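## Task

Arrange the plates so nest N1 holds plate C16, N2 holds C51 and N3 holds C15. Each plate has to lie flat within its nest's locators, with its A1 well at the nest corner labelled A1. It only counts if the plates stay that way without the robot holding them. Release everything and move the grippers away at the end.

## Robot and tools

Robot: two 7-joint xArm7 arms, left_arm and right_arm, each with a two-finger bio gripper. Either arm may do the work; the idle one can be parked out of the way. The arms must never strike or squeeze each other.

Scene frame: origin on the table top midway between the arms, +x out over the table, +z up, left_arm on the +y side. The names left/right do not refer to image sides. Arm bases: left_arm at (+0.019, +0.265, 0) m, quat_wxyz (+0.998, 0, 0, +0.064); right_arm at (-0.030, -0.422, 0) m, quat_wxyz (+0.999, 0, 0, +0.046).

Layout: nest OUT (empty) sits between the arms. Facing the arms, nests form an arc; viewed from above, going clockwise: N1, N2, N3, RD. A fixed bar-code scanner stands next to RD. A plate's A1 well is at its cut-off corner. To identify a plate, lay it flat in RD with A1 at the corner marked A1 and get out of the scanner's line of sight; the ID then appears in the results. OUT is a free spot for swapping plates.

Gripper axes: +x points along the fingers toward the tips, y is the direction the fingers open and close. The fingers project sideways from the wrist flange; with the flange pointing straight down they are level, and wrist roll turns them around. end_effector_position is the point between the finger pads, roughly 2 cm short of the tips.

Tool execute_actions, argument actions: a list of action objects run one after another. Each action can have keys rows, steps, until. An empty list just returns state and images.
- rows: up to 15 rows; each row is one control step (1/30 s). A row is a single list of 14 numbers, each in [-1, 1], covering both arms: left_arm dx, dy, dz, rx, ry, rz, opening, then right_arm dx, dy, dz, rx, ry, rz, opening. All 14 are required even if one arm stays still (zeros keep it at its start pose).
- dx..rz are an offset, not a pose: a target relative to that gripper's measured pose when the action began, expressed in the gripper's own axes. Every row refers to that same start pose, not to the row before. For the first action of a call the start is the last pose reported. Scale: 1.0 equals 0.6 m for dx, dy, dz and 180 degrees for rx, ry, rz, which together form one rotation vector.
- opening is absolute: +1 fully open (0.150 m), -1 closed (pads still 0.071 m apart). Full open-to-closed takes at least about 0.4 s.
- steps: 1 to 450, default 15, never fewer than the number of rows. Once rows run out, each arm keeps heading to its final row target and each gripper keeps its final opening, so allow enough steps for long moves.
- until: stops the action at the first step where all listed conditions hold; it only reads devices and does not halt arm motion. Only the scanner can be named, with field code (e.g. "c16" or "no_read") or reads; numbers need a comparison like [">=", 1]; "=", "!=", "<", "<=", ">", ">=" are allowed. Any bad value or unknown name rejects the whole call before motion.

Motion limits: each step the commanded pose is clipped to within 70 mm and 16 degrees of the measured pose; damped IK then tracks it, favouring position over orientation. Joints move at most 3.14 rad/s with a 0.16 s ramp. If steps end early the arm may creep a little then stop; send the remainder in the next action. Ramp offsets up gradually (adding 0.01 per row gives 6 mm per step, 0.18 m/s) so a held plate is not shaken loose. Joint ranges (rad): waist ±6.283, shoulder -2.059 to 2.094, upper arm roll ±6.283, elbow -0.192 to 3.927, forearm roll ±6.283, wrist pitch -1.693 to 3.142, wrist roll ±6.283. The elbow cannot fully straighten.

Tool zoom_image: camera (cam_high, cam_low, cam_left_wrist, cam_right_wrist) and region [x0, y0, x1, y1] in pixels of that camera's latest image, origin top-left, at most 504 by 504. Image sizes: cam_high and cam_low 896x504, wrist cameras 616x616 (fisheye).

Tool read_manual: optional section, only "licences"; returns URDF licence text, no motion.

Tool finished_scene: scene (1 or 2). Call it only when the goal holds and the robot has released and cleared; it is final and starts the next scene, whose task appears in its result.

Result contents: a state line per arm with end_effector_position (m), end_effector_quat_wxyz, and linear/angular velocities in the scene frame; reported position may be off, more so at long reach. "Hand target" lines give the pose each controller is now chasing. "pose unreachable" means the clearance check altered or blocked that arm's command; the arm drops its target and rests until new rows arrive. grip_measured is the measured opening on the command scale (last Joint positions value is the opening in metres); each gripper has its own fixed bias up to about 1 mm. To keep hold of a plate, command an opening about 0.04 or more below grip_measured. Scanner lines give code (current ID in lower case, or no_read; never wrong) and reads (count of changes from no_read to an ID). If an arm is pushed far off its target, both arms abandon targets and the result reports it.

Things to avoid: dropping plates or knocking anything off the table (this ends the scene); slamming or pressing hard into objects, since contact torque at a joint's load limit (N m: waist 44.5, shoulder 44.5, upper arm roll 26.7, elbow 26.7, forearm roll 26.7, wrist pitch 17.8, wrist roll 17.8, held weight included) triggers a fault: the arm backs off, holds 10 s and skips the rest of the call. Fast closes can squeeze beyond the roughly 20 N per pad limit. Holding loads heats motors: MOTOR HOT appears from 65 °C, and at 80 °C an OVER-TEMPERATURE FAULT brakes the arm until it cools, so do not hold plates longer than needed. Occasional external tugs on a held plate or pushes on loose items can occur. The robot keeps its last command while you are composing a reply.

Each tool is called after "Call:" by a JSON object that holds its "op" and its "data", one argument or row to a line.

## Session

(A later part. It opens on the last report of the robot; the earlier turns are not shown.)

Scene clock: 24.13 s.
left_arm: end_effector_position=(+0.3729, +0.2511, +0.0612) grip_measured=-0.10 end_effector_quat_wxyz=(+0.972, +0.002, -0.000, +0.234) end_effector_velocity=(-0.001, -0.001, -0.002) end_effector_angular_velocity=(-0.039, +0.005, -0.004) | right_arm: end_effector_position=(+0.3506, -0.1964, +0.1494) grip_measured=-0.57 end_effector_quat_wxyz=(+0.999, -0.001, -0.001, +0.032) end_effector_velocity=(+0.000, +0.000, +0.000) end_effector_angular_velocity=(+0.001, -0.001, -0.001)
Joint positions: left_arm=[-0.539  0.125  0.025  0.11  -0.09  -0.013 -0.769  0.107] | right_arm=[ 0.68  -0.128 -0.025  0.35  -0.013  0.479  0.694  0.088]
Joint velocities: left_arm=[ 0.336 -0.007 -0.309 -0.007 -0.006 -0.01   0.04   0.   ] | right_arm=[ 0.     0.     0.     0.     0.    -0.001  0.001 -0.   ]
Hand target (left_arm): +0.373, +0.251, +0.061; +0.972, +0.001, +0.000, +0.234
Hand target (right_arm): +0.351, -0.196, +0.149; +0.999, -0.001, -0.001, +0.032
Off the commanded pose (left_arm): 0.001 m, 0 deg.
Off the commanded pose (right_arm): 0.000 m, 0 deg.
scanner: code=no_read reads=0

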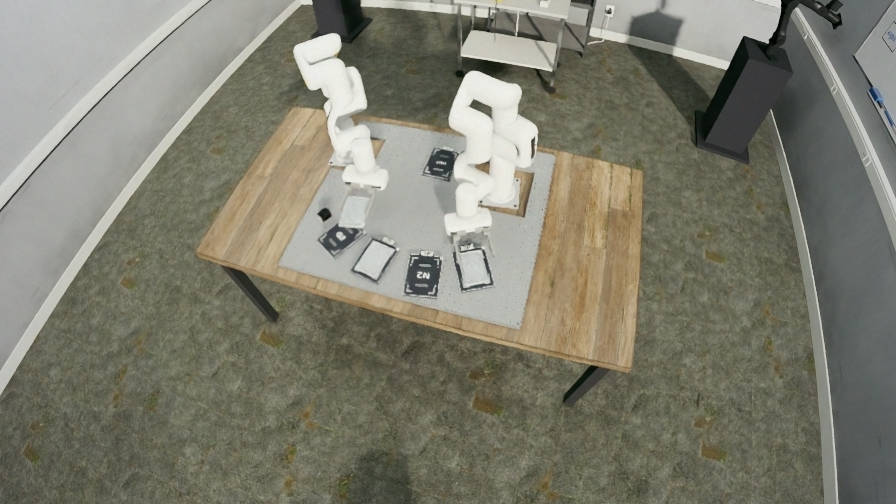

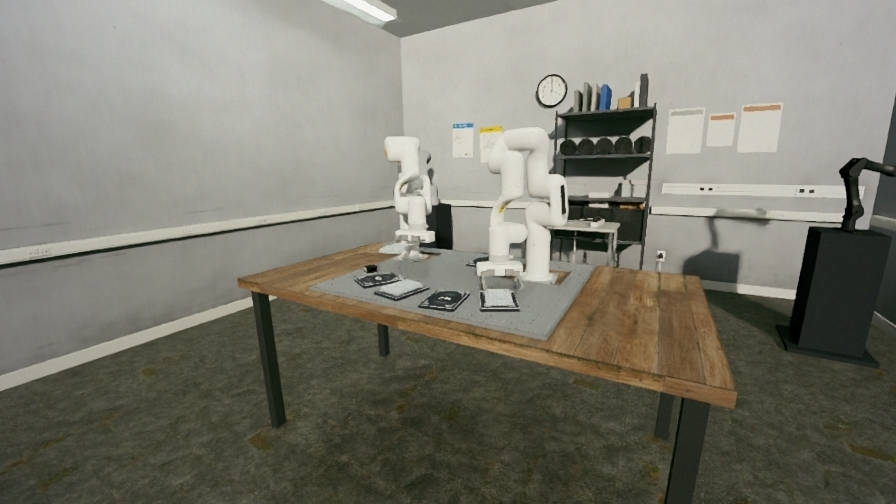

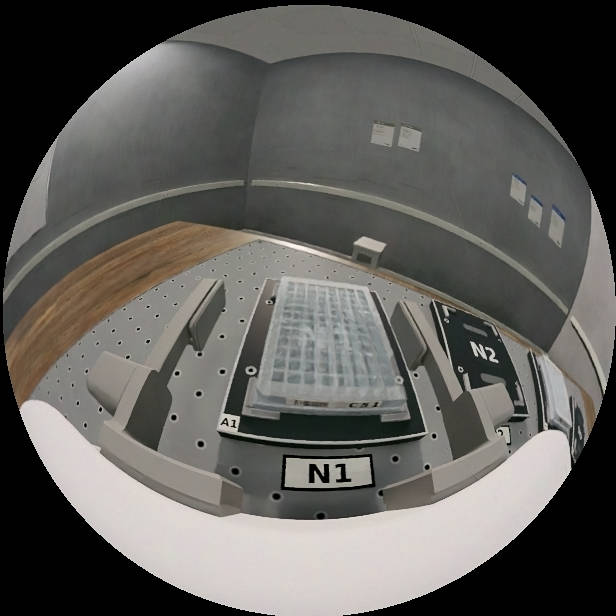

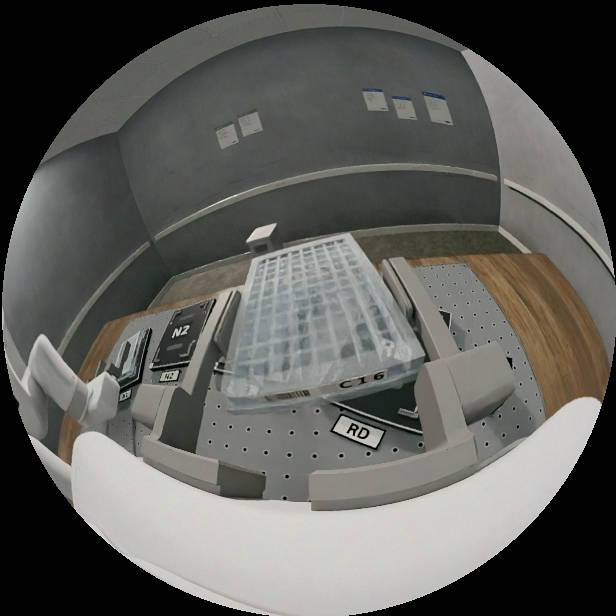

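Call:
{"op": "execute_actions", "data": {
  "actions": [
    {"rows": [[0.045,-0.023,-0.012,0,0,0,-0.1, 0,0,0,0,0,0,-0.76]], "steps": 20}
  ]
}}

Call:
{"op": "zoom_image", "data": {
  "camera": "cam_high",
  "region": [390, 190, 550, 320]
}}

Scene clock: 25.03 s.
left_arm: end_effector_position=(+0.4032, +0.2510, +0.0541) grip_measured=-0.10 end_effector_quat_wxyz=(+0.972, +0.002, -0.000, +0.234) end_effector_velocity=(+0.001, +0.000, +0.000) end_effector_angular_velocity=(-0.000, -0.002, +0.001) | right_arm: end_effector_position=(+0.3506, -0.1964, +0.1494) grip_measured=-0.57 end_effector_quat_wxyz=(+0.999, -0.001, -0.001, +0.032) end_effector_velocity=(+0.000, +0.000, +0.000) end_effector_angular_velocity=(+0.001, -0.001, -0.001)
Joint positions: left_arm=[-0.488  0.207  0.021  0.208 -0.077  0.003 -0.735  0.107] | right_arm=[ 0.68  -0.128 -0.025  0.35  -0.013  0.479  0.694  0.088]
Joint velocities: left_arm=[ 0.     0.001  0.     0.002 -0.001 -0.     0.     0.   ] | right_arm=[ 0.    -0.    -0.     0.001  0.    -0.     0.     0.   ]
Hand target (left_arm): +0.403, +0.251, +0.054; +0.972, +0.002, -0.000, +0.234
Hand target (right_arm): +0.351, -0.196, +0.149; +0.999, -0.001, -0.001, +0.032
Off the commanded pose (left_arm): 0.000 m, 0 deg.
Off the commanded pose (right_arm): 0.000 m, 0 deg.
scanner: code=no_read reads=0

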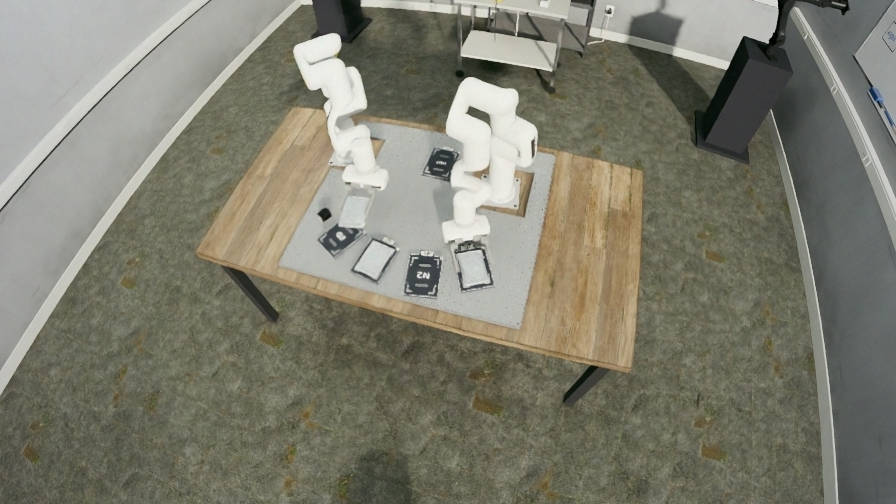

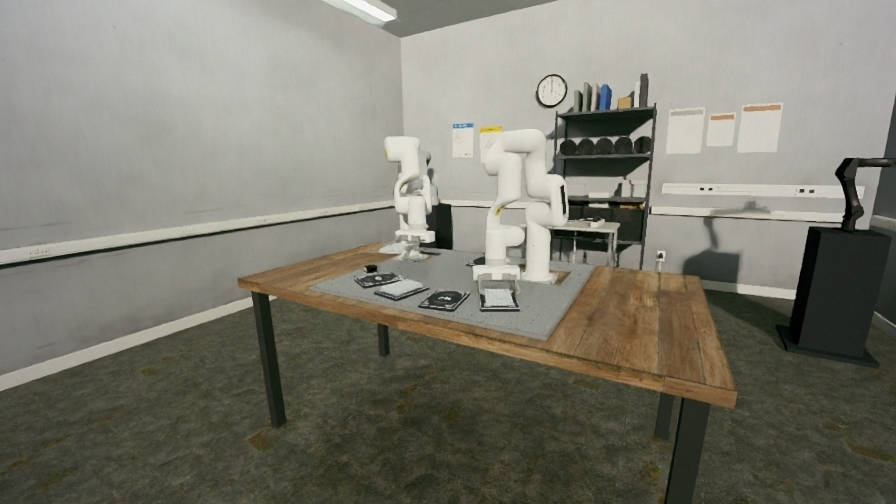

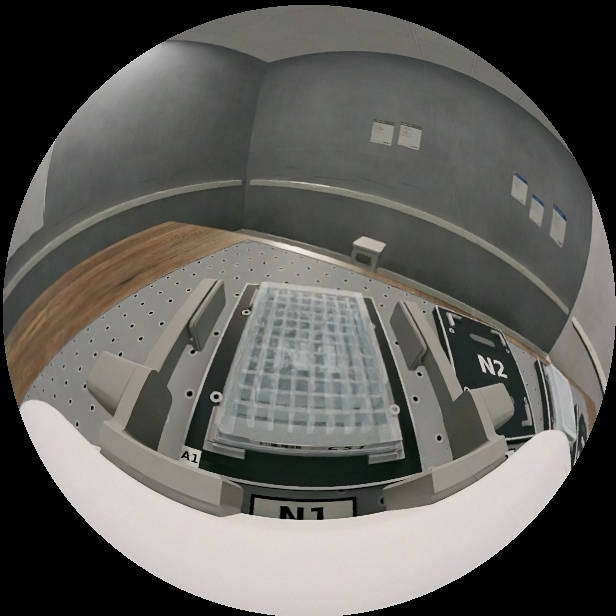

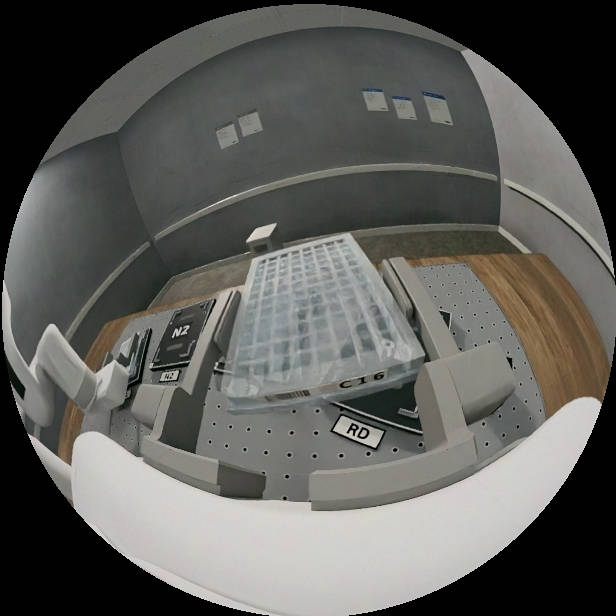

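Region (390, 190, 550, 320) of cam_high's 896x504 image, scaled by 3.150, with more detail than that image has; it fills the top 410 rows of this view, and the rest is white.

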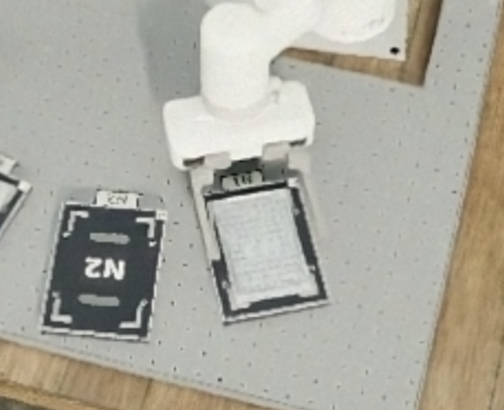

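Call:
{"op": "execute_actions", "data": {
  "actions": [
    {"rows": [[-0.004,0,-0.01,0,0,0,-0.1, 0,0,0,0,0,0,-0.76],[-0.008,0,-0.02,0,0,0,-0.1, 0,0,0,0,0,0,-0.76],[-0.008,0,-0.03,0,0,0,-0.1, 0,0,0,0,0,0,-0.76],[-0.008,0,-0.036,0,0,0,-0.1, 0,0,0,0,0,0,-0.76],[-0.008,0,-0.04,0,0,0,-0.1, 0,0,0,0,0,0,-0.76]], "steps": 20}
  ]
}}

Call:
{"op": "zoom_image", "data": {
  "camera": "cam_low",
  "region": [450, 260, 550, 320]
}}

Scene clock: 25.87 s.
left_arm: end_effector_position=(+0.3995, +0.2490, +0.0323) grip_measured=-0.10 end_effector_quat_wxyz=(+0.972, +0.000, -0.004, +0.235) end_effector_velocity=(+0.000, -0.000, -0.002) end_effector_angular_velocity=(-0.001, -0.004, +0.001) | right_arm: end_effector_position=(+0.3506, -0.1964, +0.1494) grip_measured=-0.57 end_effector_quat_wxyz=(+0.999, -0.001, -0.001, +0.032) end_effector_velocity=(+0.000, -0.000, +0.000) end_effector_angular_velocity=(+0.001, -0.000, -0.001)
Joint positions: left_arm=[-0.465  0.337 -0.015  0.226 -0.08  -0.117 -0.746  0.107] | right_arm=[ 0.68  -0.128 -0.025  0.35  -0.013  0.479  0.694  0.088]
Joint velocities: left_arm=[ 0.     0.013  0.001  0.002  0.007 -0.015 -0.007 -0.   ] | right_arm=[-0.    -0.001  0.    -0.     0.001 -0.    -0.     0.   ]
Hand target (left_arm): +0.399, +0.249, +0.030; +0.972, +0.002, -0.000, +0.234
Hand target (right_arm): +0.351, -0.196, +0.149; +0.999, -0.001, -0.001, +0.032
Off the commanded pose (left_arm): 0.002 m, 0 deg.
Off the commanded pose (right_arm): 0.000 m, 0 deg.
scanner: code=no_read reads=0

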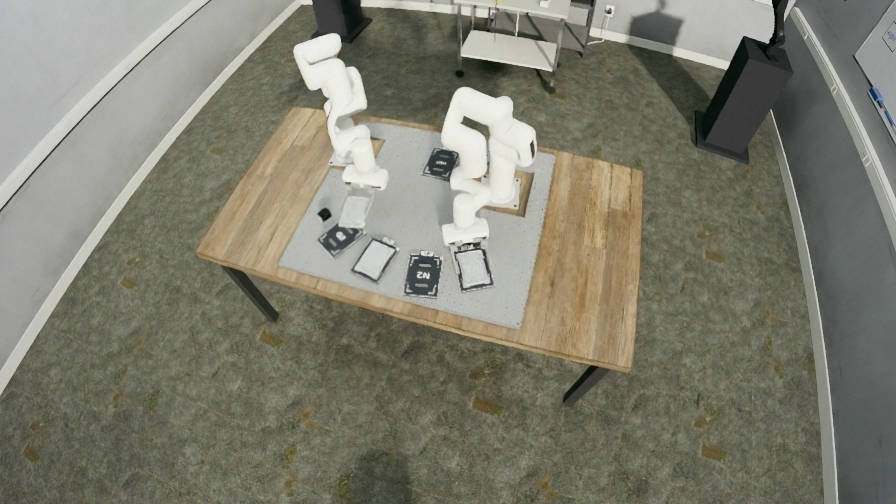

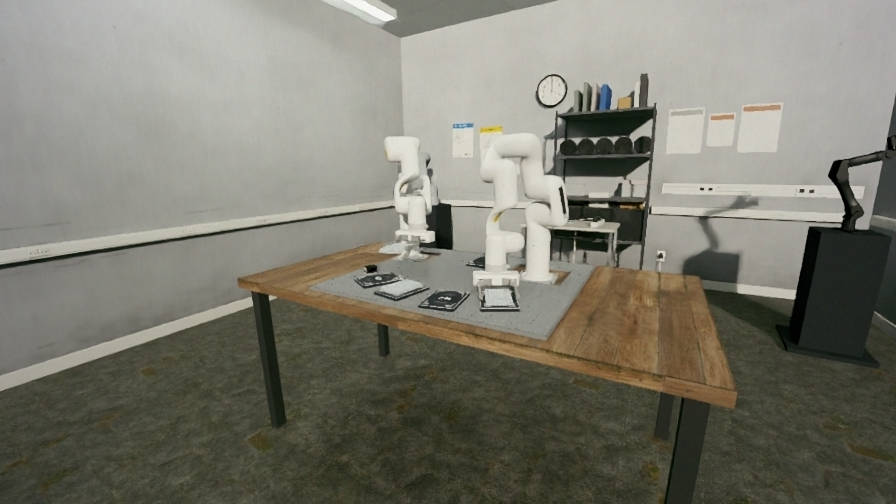

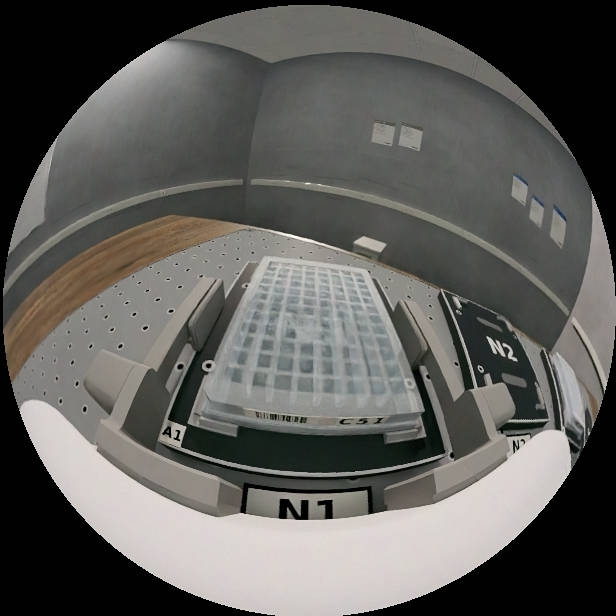

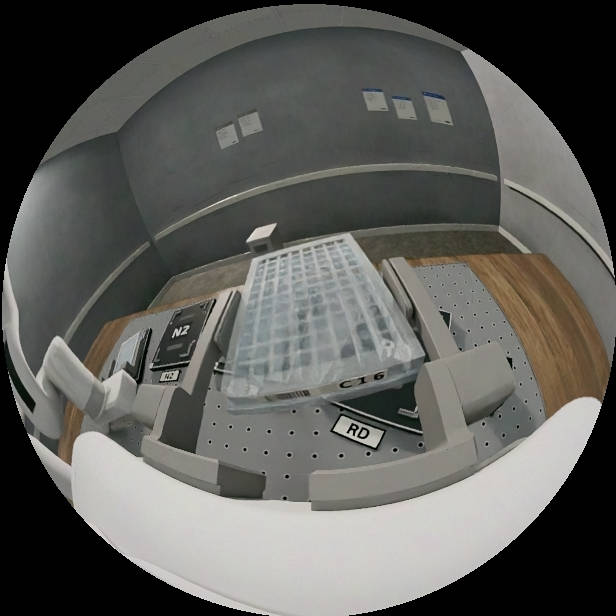

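Region (450, 260, 550, 320) of cam_low's 896x504 image, scaled by 5.040, with more detail than that image has; it fills the top 302 rows of this view, and the rest is white.

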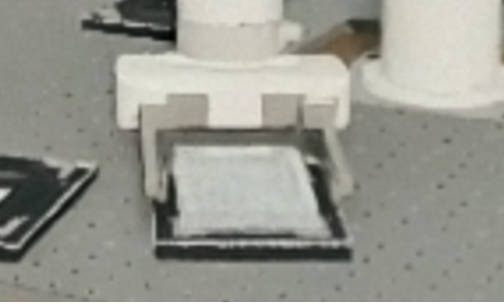

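Call:
{"op": "execute_actions", "data": {
  "actions": [
    {"rows": [[0,-0.007,0.005,0,0,0,-0.1, 0,0,0,0,0,0,-0.76]], "steps": 10},
    {"rows": [[0,0,0,0,0,0,-0.2, 0,0,0,0,0,0,-0.76],[0,0,0,0,0,0,-0.3, 0,0,0,0,0,0,-0.76],[0,0,0,0,0,0,-0.4, 0,0,0,0,0,0,-0.76],[0,0,0,0,0,0,-0.48, 0,0,0,0,0,0,-0.76],[0,0,0,0,0,0,-0.54, 0,0,0,0,0,0,-0.76],[0,0,0,0,0,0,-0.6, 0,0,0,0,0,0,-0.76],[0,0,0,0,0,0,-0.64, 0,0,0,0,0,0,-0.76],[0,0,0,0,0,0,-0.68, 0,0,0,0,0,0,-0.76],[0,0,0,0,0,0,-0.72, 0,0,0,0,0,0,-0.76],[0,0,0,0,0,0,-0.76, 0,0,0,0,0,0,-0.76]], "steps": 18},
    {"rows": [[0,0,0.003,0,0,0,-0.76, 0,0,0,0,0,0,-0.76],[0,0,0.006,0,0,0,-0.76, 0,0,0,0,0,0,-0.76],[0,0,0.01,0,0,0,-0.76, 0,0,0,0,0,0,-0.76],[0,0,0.015,0,0,0,-0.76, 0,0,0,0,0,0,-0.76],[0,0,0.021,0,0,0,-0.76, 0,0,0,0,0,0,-0.76],[0,0,0.028,0,0,0,-0.76, 0,0,0,0,0,0,-0.76],[0,0,0.036,0,0,0,-0.76, 0,0,0,0,0,0,-0.76],[0,0,0.045,0,0,0,-0.76, 0,0,0,0,0,0,-0.76],[0,0,0.054,0,0,0,-0.76, 0,0,0,0,0,0,-0.76],[0,0,0.062,0,0,0,-0.76, 0,0,0,0,0,0,-0.76],[0,0,0.07,0,0,0,-0.76, 0,0,0,0,0,0,-0.76]], "steps": 22}
  ]
}}

Scene clock: 27.83 s.
left_arm: end_effector_position=(+0.4011, +0.2458, +0.0751) grip_measured=-0.64 end_effector_quat_wxyz=(+0.972, +0.002, -0.001, +0.235) end_effector_velocity=(+0.001, +0.000, +0.001) end_effector_angular_velocity=(+0.008, -0.003, +0.003) | right_arm: end_effector_position=(+0.3506, -0.1964, +0.1494) grip_measured=-0.57 end_effector_quat_wxyz=(+0.999, -0.001, -0.001, +0.032) end_effector_velocity=(+0.000, -0.000, +0.000) end_effector_angular_velocity=(+0.000, -0.001, -0.001)
Joint positions: left_arm=[-0.559  0.088  0.083  0.186 -0.03   0.098 -0.793  0.085] | right_arm=[ 0.68  -0.128 -0.025  0.35  -0.013  0.479  0.694  0.088]
Joint velocities: left_arm=[-0.03   0.001  0.04   0.002  0.052  0.001 -0.046 -0.   ] | right_arm=[-0.001 -0.001 -0.    -0.    -0.001  0.     0.001  0.   ]
Hand target (left_arm): +0.401, +0.246, +0.075; +0.972, +0.002, -0.002, +0.235
Hand target (right_arm): +0.351, -0.196, +0.149; +0.999, -0.001, -0.001, +0.032
Off the commanded pose (left_arm): 0.001 m, 0 deg.
Off the commanded pose (right_arm): 0.000 m, 0 deg.
scanner: code=no_read reads=0

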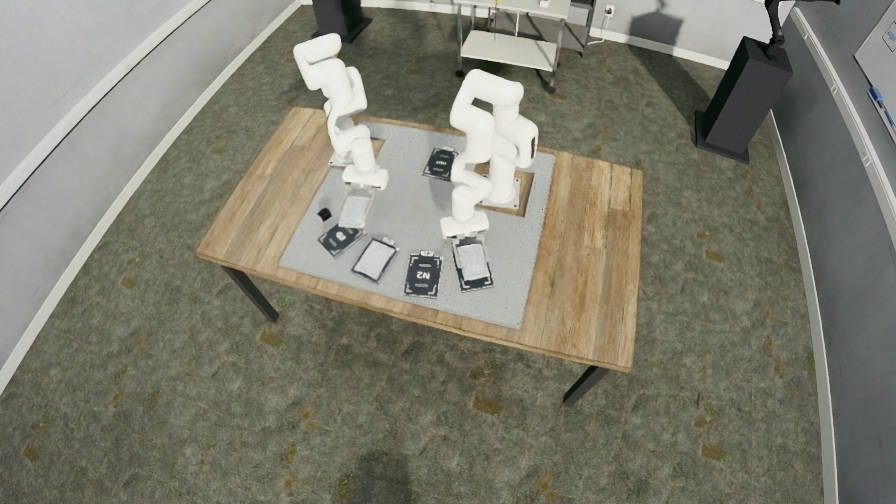

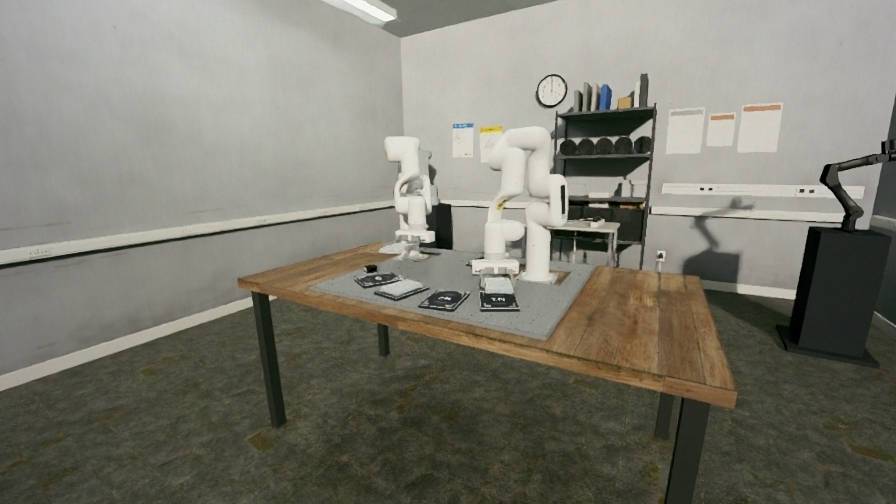

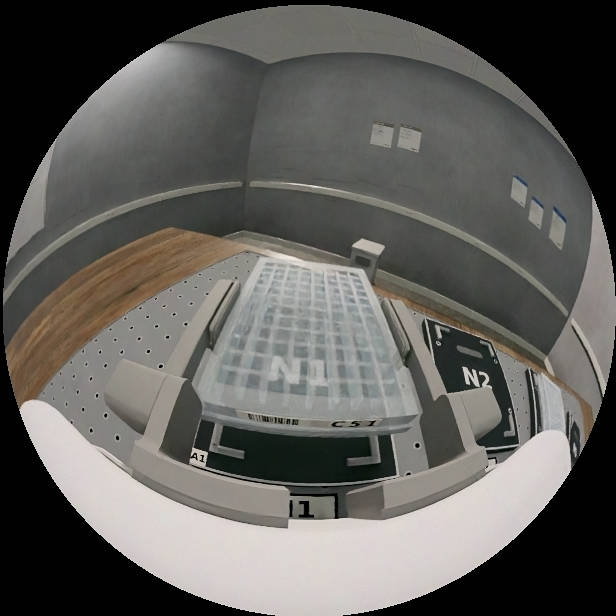

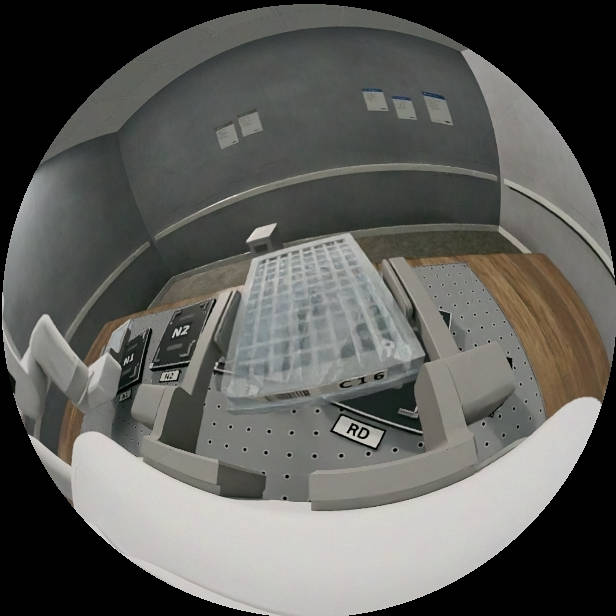

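Call:
{"op": "execute_actions", "data": {
  "actions": [
    {"rows": [[-0.001,-0.006,0,0,0,-0.003,-0.76, 0,0,0,0,0,0,-0.76],[-0.002,-0.016,0,0,0,-0.007,-0.76, 0,0,0,0,0,0,-0.76],[-0.003,-0.03,0,0,0,-0.013,-0.76, 0,0,0,0,0,0,-0.76],[-0.005,-0.048,0,0,0,-0.021,-0.76, 0,0,0,0,0,0,-0.76],[-0.007,-0.068,0,0,0,-0.03,-0.76, 0,0,0,0,0,0,-0.76],[-0.009,-0.09,0,0,0,-0.04,-0.76, 0,0,0,0,0,0,-0.76],[-0.011,-0.112,0,0,0,-0.05,-0.76, 0,0,0,0,0,0,-0.76],[-0.014,-0.134,0,0,0,-0.06,-0.76, 0,0,0,0,0,0,-0.76],[-0.016,-0.156,0,0,0,-0.07,-0.76, 0,0,0,0,0,0,-0.76],[-0.018,-0.178,0,0,0,-0.079,-0.76, 0,0,0,0,0,0,-0.76],[-0.02,-0.2,0,0,0,-0.089,-0.76, 0,0,0,0,0,0,-0.76],[-0.023,-0.222,0,0,0,-0.099,-0.76, 0,0,0,0,0,0,-0.76],[-0.025,-0.242,0,0,0,-0.108,-0.76, 0,0,0,0,0,0,-0.76],[-0.027,-0.262,0,0,0,-0.117,-0.76, 0,0,0,0,0,0,-0.76],[-0.0284,-0.2777,0,0,0,-0.1233,-0.76, 0,0,0,0,0,0,-0.76]], "steps": 30}
  ]
}}

Call:
{"op": "zoom_image", "data": {
  "camera": "cam_high",
  "region": [350, 190, 510, 320]
}}

Scene clock: 29.23 s.
left_arm: end_effector_position=(+0.4623, +0.0904, +0.0750) grip_measured=-0.64 end_effector_quat_wxyz=(+0.999, +0.002, -0.001, +0.044) end_effector_velocity=(+0.001, -0.001, +0.001) end_effector_angular_velocity=(-0.002, -0.003, -0.002) | right_arm: end_effector_position=(+0.3506, -0.1964, +0.1494) grip_measured=-0.57 end_effector_quat_wxyz=(+0.999, -0.001, -0.001, +0.032) end_effector_velocity=(+0.000, -0.000, +0.000) end_effector_angular_velocity=(+0.001, -0.000, -0.003)
Joint positions: left_arm=[-0.659  0.249 -0.027  0.472  0.054  0.224 -0.697  0.085] | right_arm=[ 0.68  -0.128 -0.025  0.35  -0.013  0.479  0.694  0.088]
Joint velocities: left_arm=[ 0.     0.    -0.001  0.004  0.001 -0.     0.     0.   ] | right_arm=[-0.    -0.001  0.    -0.     0.002  0.     0.002  0.   ]
Hand target (left_arm): +0.462, +0.090, +0.075; +0.999, +0.002, -0.001, +0.043
Hand target (right_arm): +0.351, -0.196, +0.149; +0.999, -0.001, -0.001, +0.032
Off the commanded pose (left_arm): 0.001 m, 0 deg.
Off the commanded pose (right_arm): 0.000 m, 0 deg.
scanner: code=no_read reads=0

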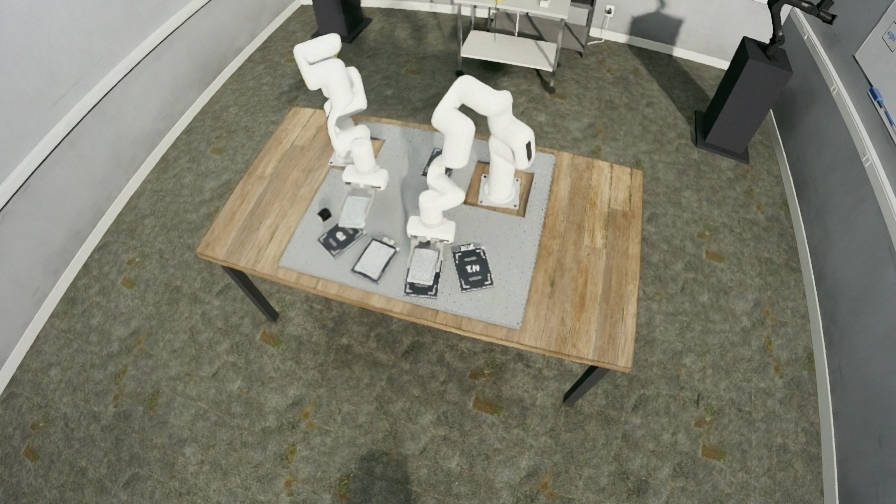

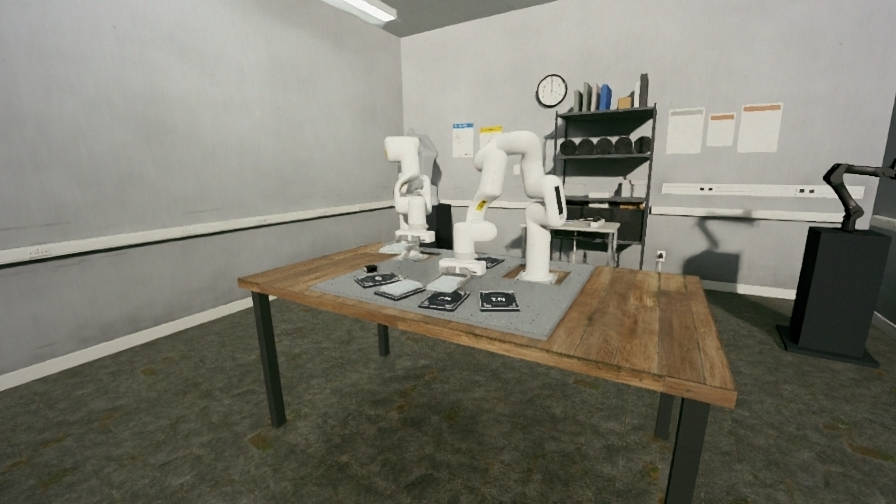

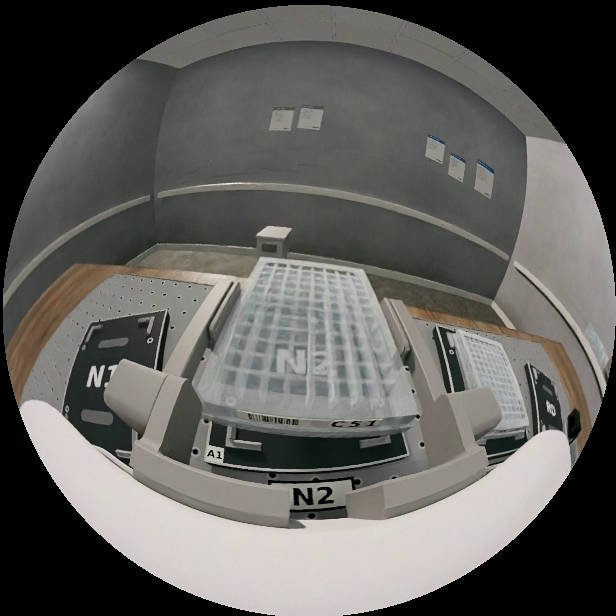

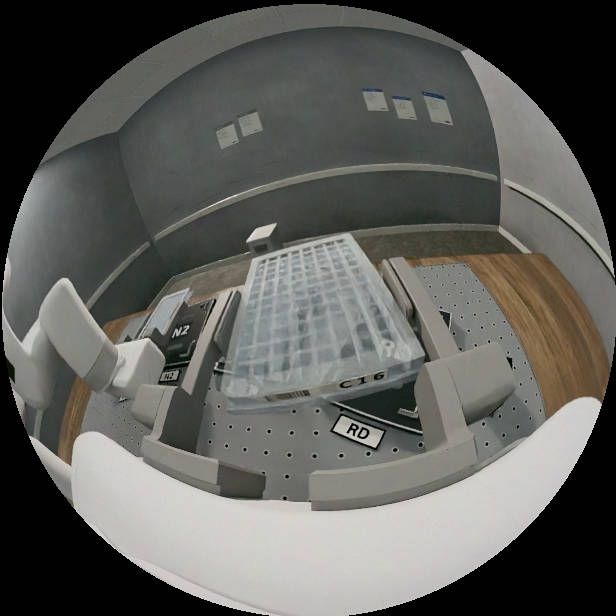

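Region (350, 190, 510, 320) of cam_high's 896x504 image, scaled by 3.150, with more detail than that image has; it fills the top 410 rows of this view, and the rest is white.

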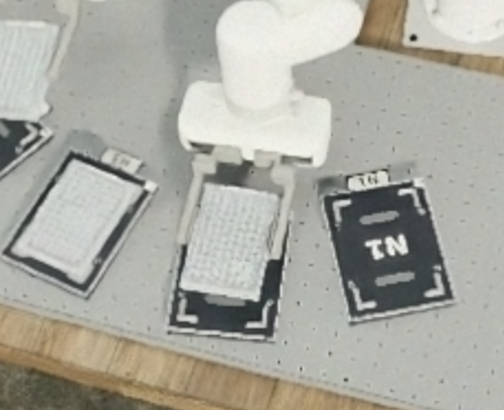

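Call:
{"op": "execute_actions", "data": {
  "actions": [
    {"rows": [[0.005,-0.003,0,0,0,0.005,-0.76, 0,0,0,0,0,0,-0.76],[0.01,-0.007,0,0,0,0.01,-0.76, 0,0,0,0,0,0,-0.76],[0.015,-0.01,0,0,0,0.014,-0.76, 0,0,0,0,0,0,-0.76]], "steps": 14}
  ]
}}

Call:
{"op": "zoom_image", "data": {
  "camera": "cam_left_wrist",
  "region": [150, 380, 450, 530]
}}

Scene clock: 30.07 s.
left_arm: end_effector_position=(+0.4717, +0.0854, +0.0749) grip_measured=-0.64 end_effector_quat_wxyz=(+0.998, +0.003, -0.001, +0.066) end_effector_velocity=(+0.001, -0.001, +0.002) end_effector_angular_velocity=(-0.002, -0.004, +0.001) | right_arm: end_effector_position=(+0.3506, -0.1964, +0.1494) grip_measured=-0.57 end_effector_quat_wxyz=(+0.999, -0.001, -0.001, +0.032) end_effector_velocity=(+0.000, +0.000, +0.000) end_effector_angular_velocity=(+0.000, -0.000, +0.000)
Joint positions: left_arm=[-0.678  0.277 -0.021  0.523  0.046  0.247 -0.746  0.085] | right_arm=[ 0.68  -0.128 -0.025  0.35  -0.013  0.479  0.694  0.088]
Joint velocities: left_arm=[ 0.001 -0.002 -0.     0.003  0.     0.001 -0.001 -0.   ] | right_arm=[-0.  0. -0.  0. -0. -0.  0.  0.]
Hand target (left_arm): +0.472, +0.085, +0.075; +0.998, +0.002, -0.001, +0.066
Hand target (right_arm): +0.351, -0.196, +0.149; +0.999, -0.001, -0.001, +0.032
Off the commanded pose (left_arm): 0.000 m, 0 deg.
Off the commanded pose (right_arm): 0.000 m, 0 deg.
scanner: code=no_read reads=0

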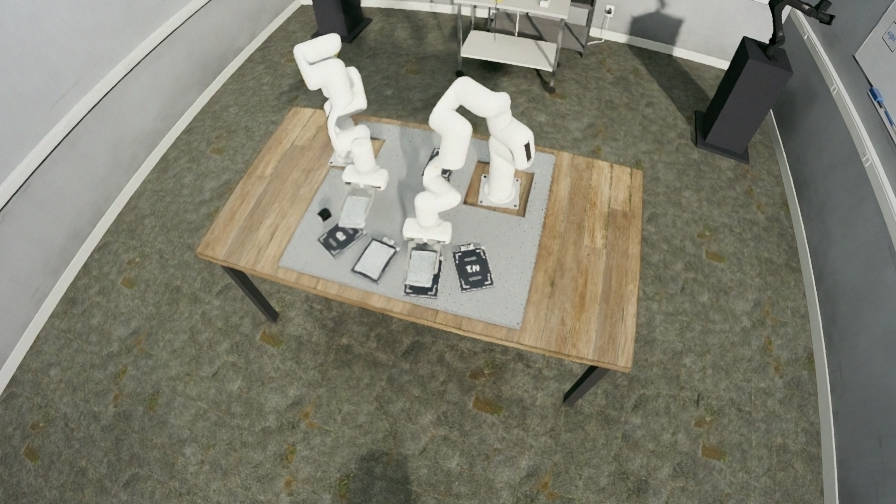

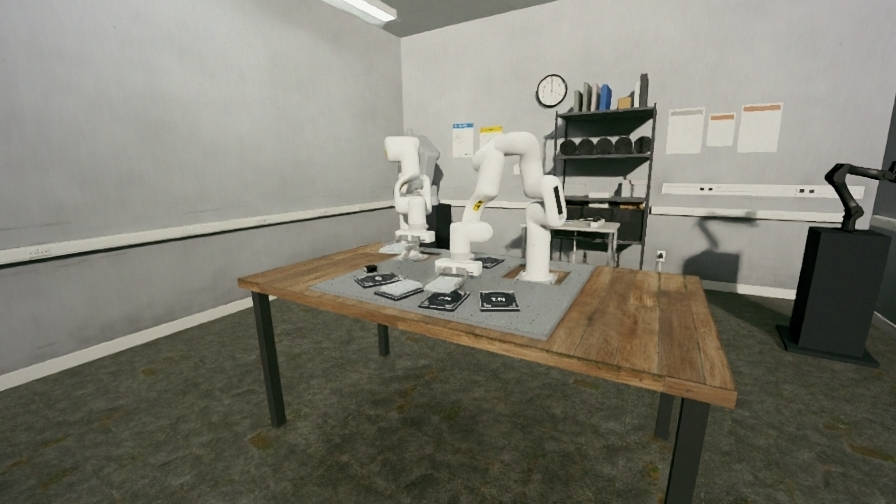

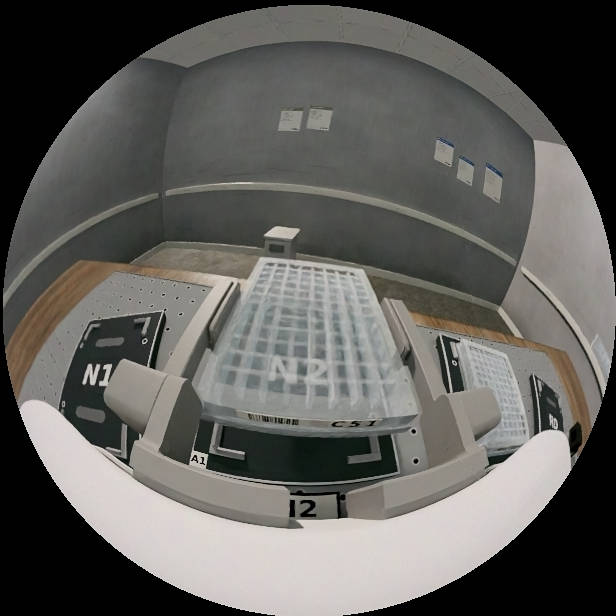

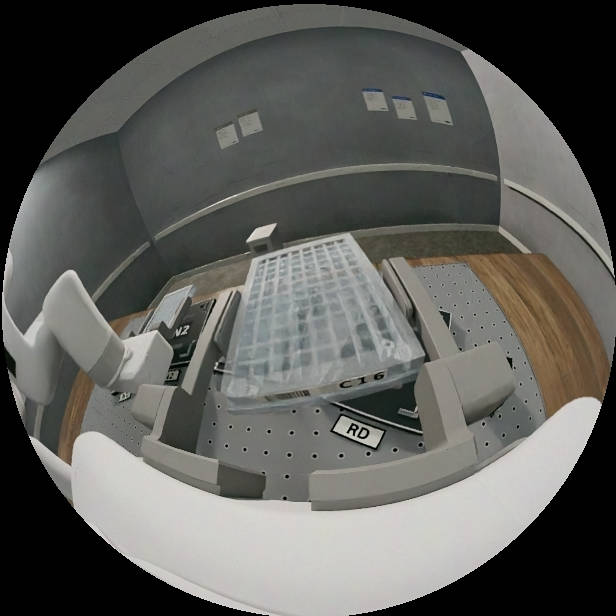

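Region (150, 380, 450, 530) of cam_left_wrist's 616x616 image, scaled by 1.680, with more detail than that image has.

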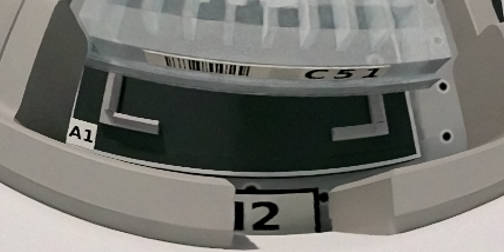

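Call:
{"op": "execute_actions", "data": {
  "actions": [
    {"rows": [[0,0,-0.005,0,0,0.003,-0.76, 0,0,0,0,0,0,-0.76],[0,0,-0.012,0,0,0.006,-0.76, 0,0,0,0,0,0,-0.76],[0,0,-0.02,0,0,0.006,-0.76, 0,0,0,0,0,0,-0.76],[0,0,-0.028,0,0,0.006,-0.76, 0,0,0,0,0,0,-0.76],[0,0,-0.036,0,0,0.006,-0.76, 0,0,0,0,0,0,-0.76],[0,0,-0.043,0,0,0.006,-0.76, 0,0,0,0,0,0,-0.76],[0,0,-0.049,0,0,0.006,-0.76, 0,0,0,0,0,0,-0.76],[0,0,-0.054,0,0,0.006,-0.76, 0,0,0,0,0,0,-0.76],[0,0,-0.058,0,0,0.006,-0.76, 0,0,0,0,0,0,-0.76],[0,0,-0.062,0,0,0.006,-0.76, 0,0,0,0,0,0,-0.76],[0,0,-0.065,0,0,0.006,-0.76, 0,0,0,0,0,0,-0.76],[0,0,-0.067,0,0,0.006,-0.76, 0,0,0,0,0,0,-0.76]], "steps": 24}
  ]
}}

Call:
{"op": "zoom_image", "data": {
  "camera": "cam_low",
  "region": [400, 260, 500, 320]
}}

Scene clock: 31.27 s.
left_arm: end_effector_position=(+0.4727, +0.0854, +0.0358) grip_measured=-0.64 end_effector_quat_wxyz=(+0.997, +0.002, -0.002, +0.075) end_effector_velocity=(+0.000, -0.000, -0.001) end_effector_angular_velocity=(+0.001, +0.001, +0.000) | right_arm: end_effector_position=(+0.3506, -0.1964, +0.1494) grip_measured=-0.57 end_effector_quat_wxyz=(+0.999, -0.001, -0.001, +0.032) end_effector_velocity=(-0.000, +0.000, +0.000) end_effector_angular_velocity=(+0.000, -0.001, +0.001)
Joint positions: left_arm=[-0.698  0.432 -0.004  0.561  0.054  0.128 -0.778  0.085] | right_arm=[ 0.68  -0.128 -0.025  0.35  -0.013  0.479  0.694  0.088]
Joint velocities: left_arm=[-0.001  0.004  0.     0.003 -0.     0.001 -0.     0.   ] | right_arm=[ 0.    -0.001  0.     0.    -0.    -0.    -0.    -0.   ]
Hand target (left_arm): +0.472, +0.086, +0.035; +0.997, +0.002, -0.001, +0.075
Hand target (right_arm): +0.351, -0.196, +0.149; +0.999, -0.001, -0.001, +0.032
Off the commanded pose (left_arm): 0.001 m, 0 deg.
Off the commanded pose (right_arm): 0.000 m, 0 deg.
scanner: code=no_read reads=0

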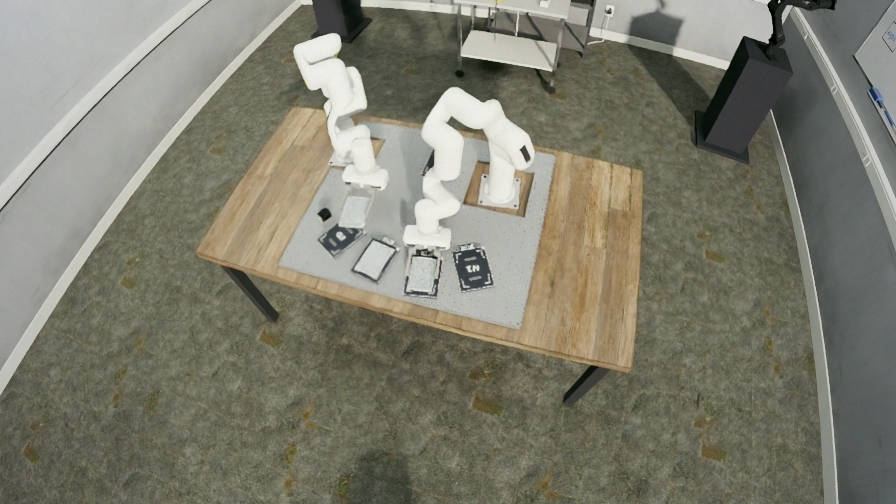

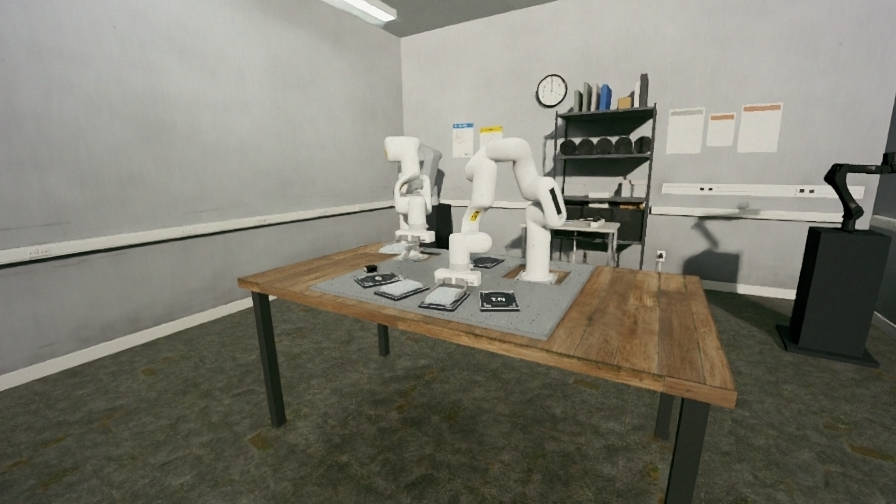

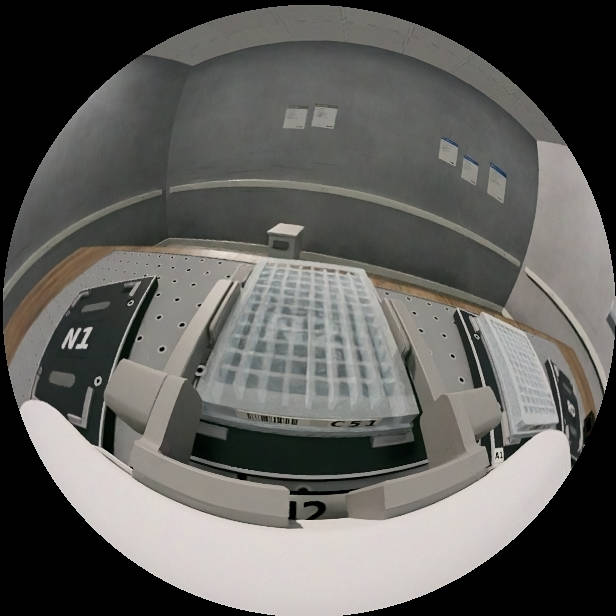

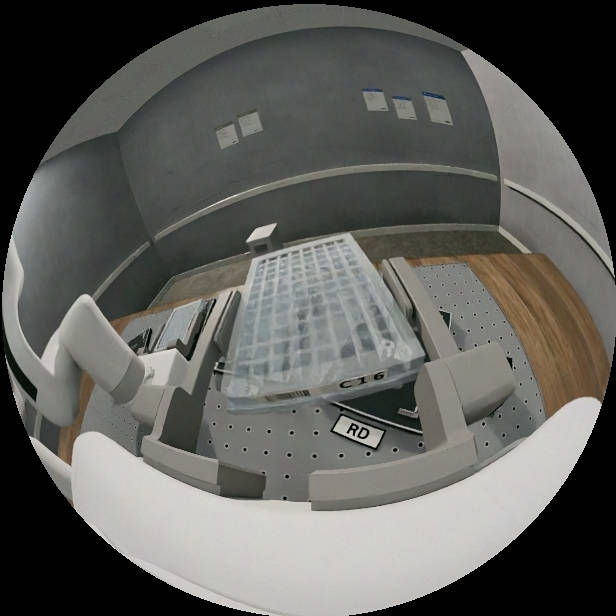

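Region (400, 260, 500, 320) of cam_low's 896x504 image, scaled by 5.040, with more detail than that image has; it fills the top 302 rows of this view, and the rest is white.

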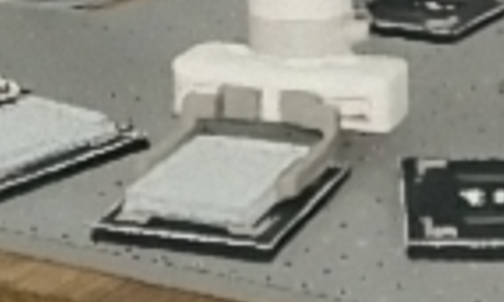

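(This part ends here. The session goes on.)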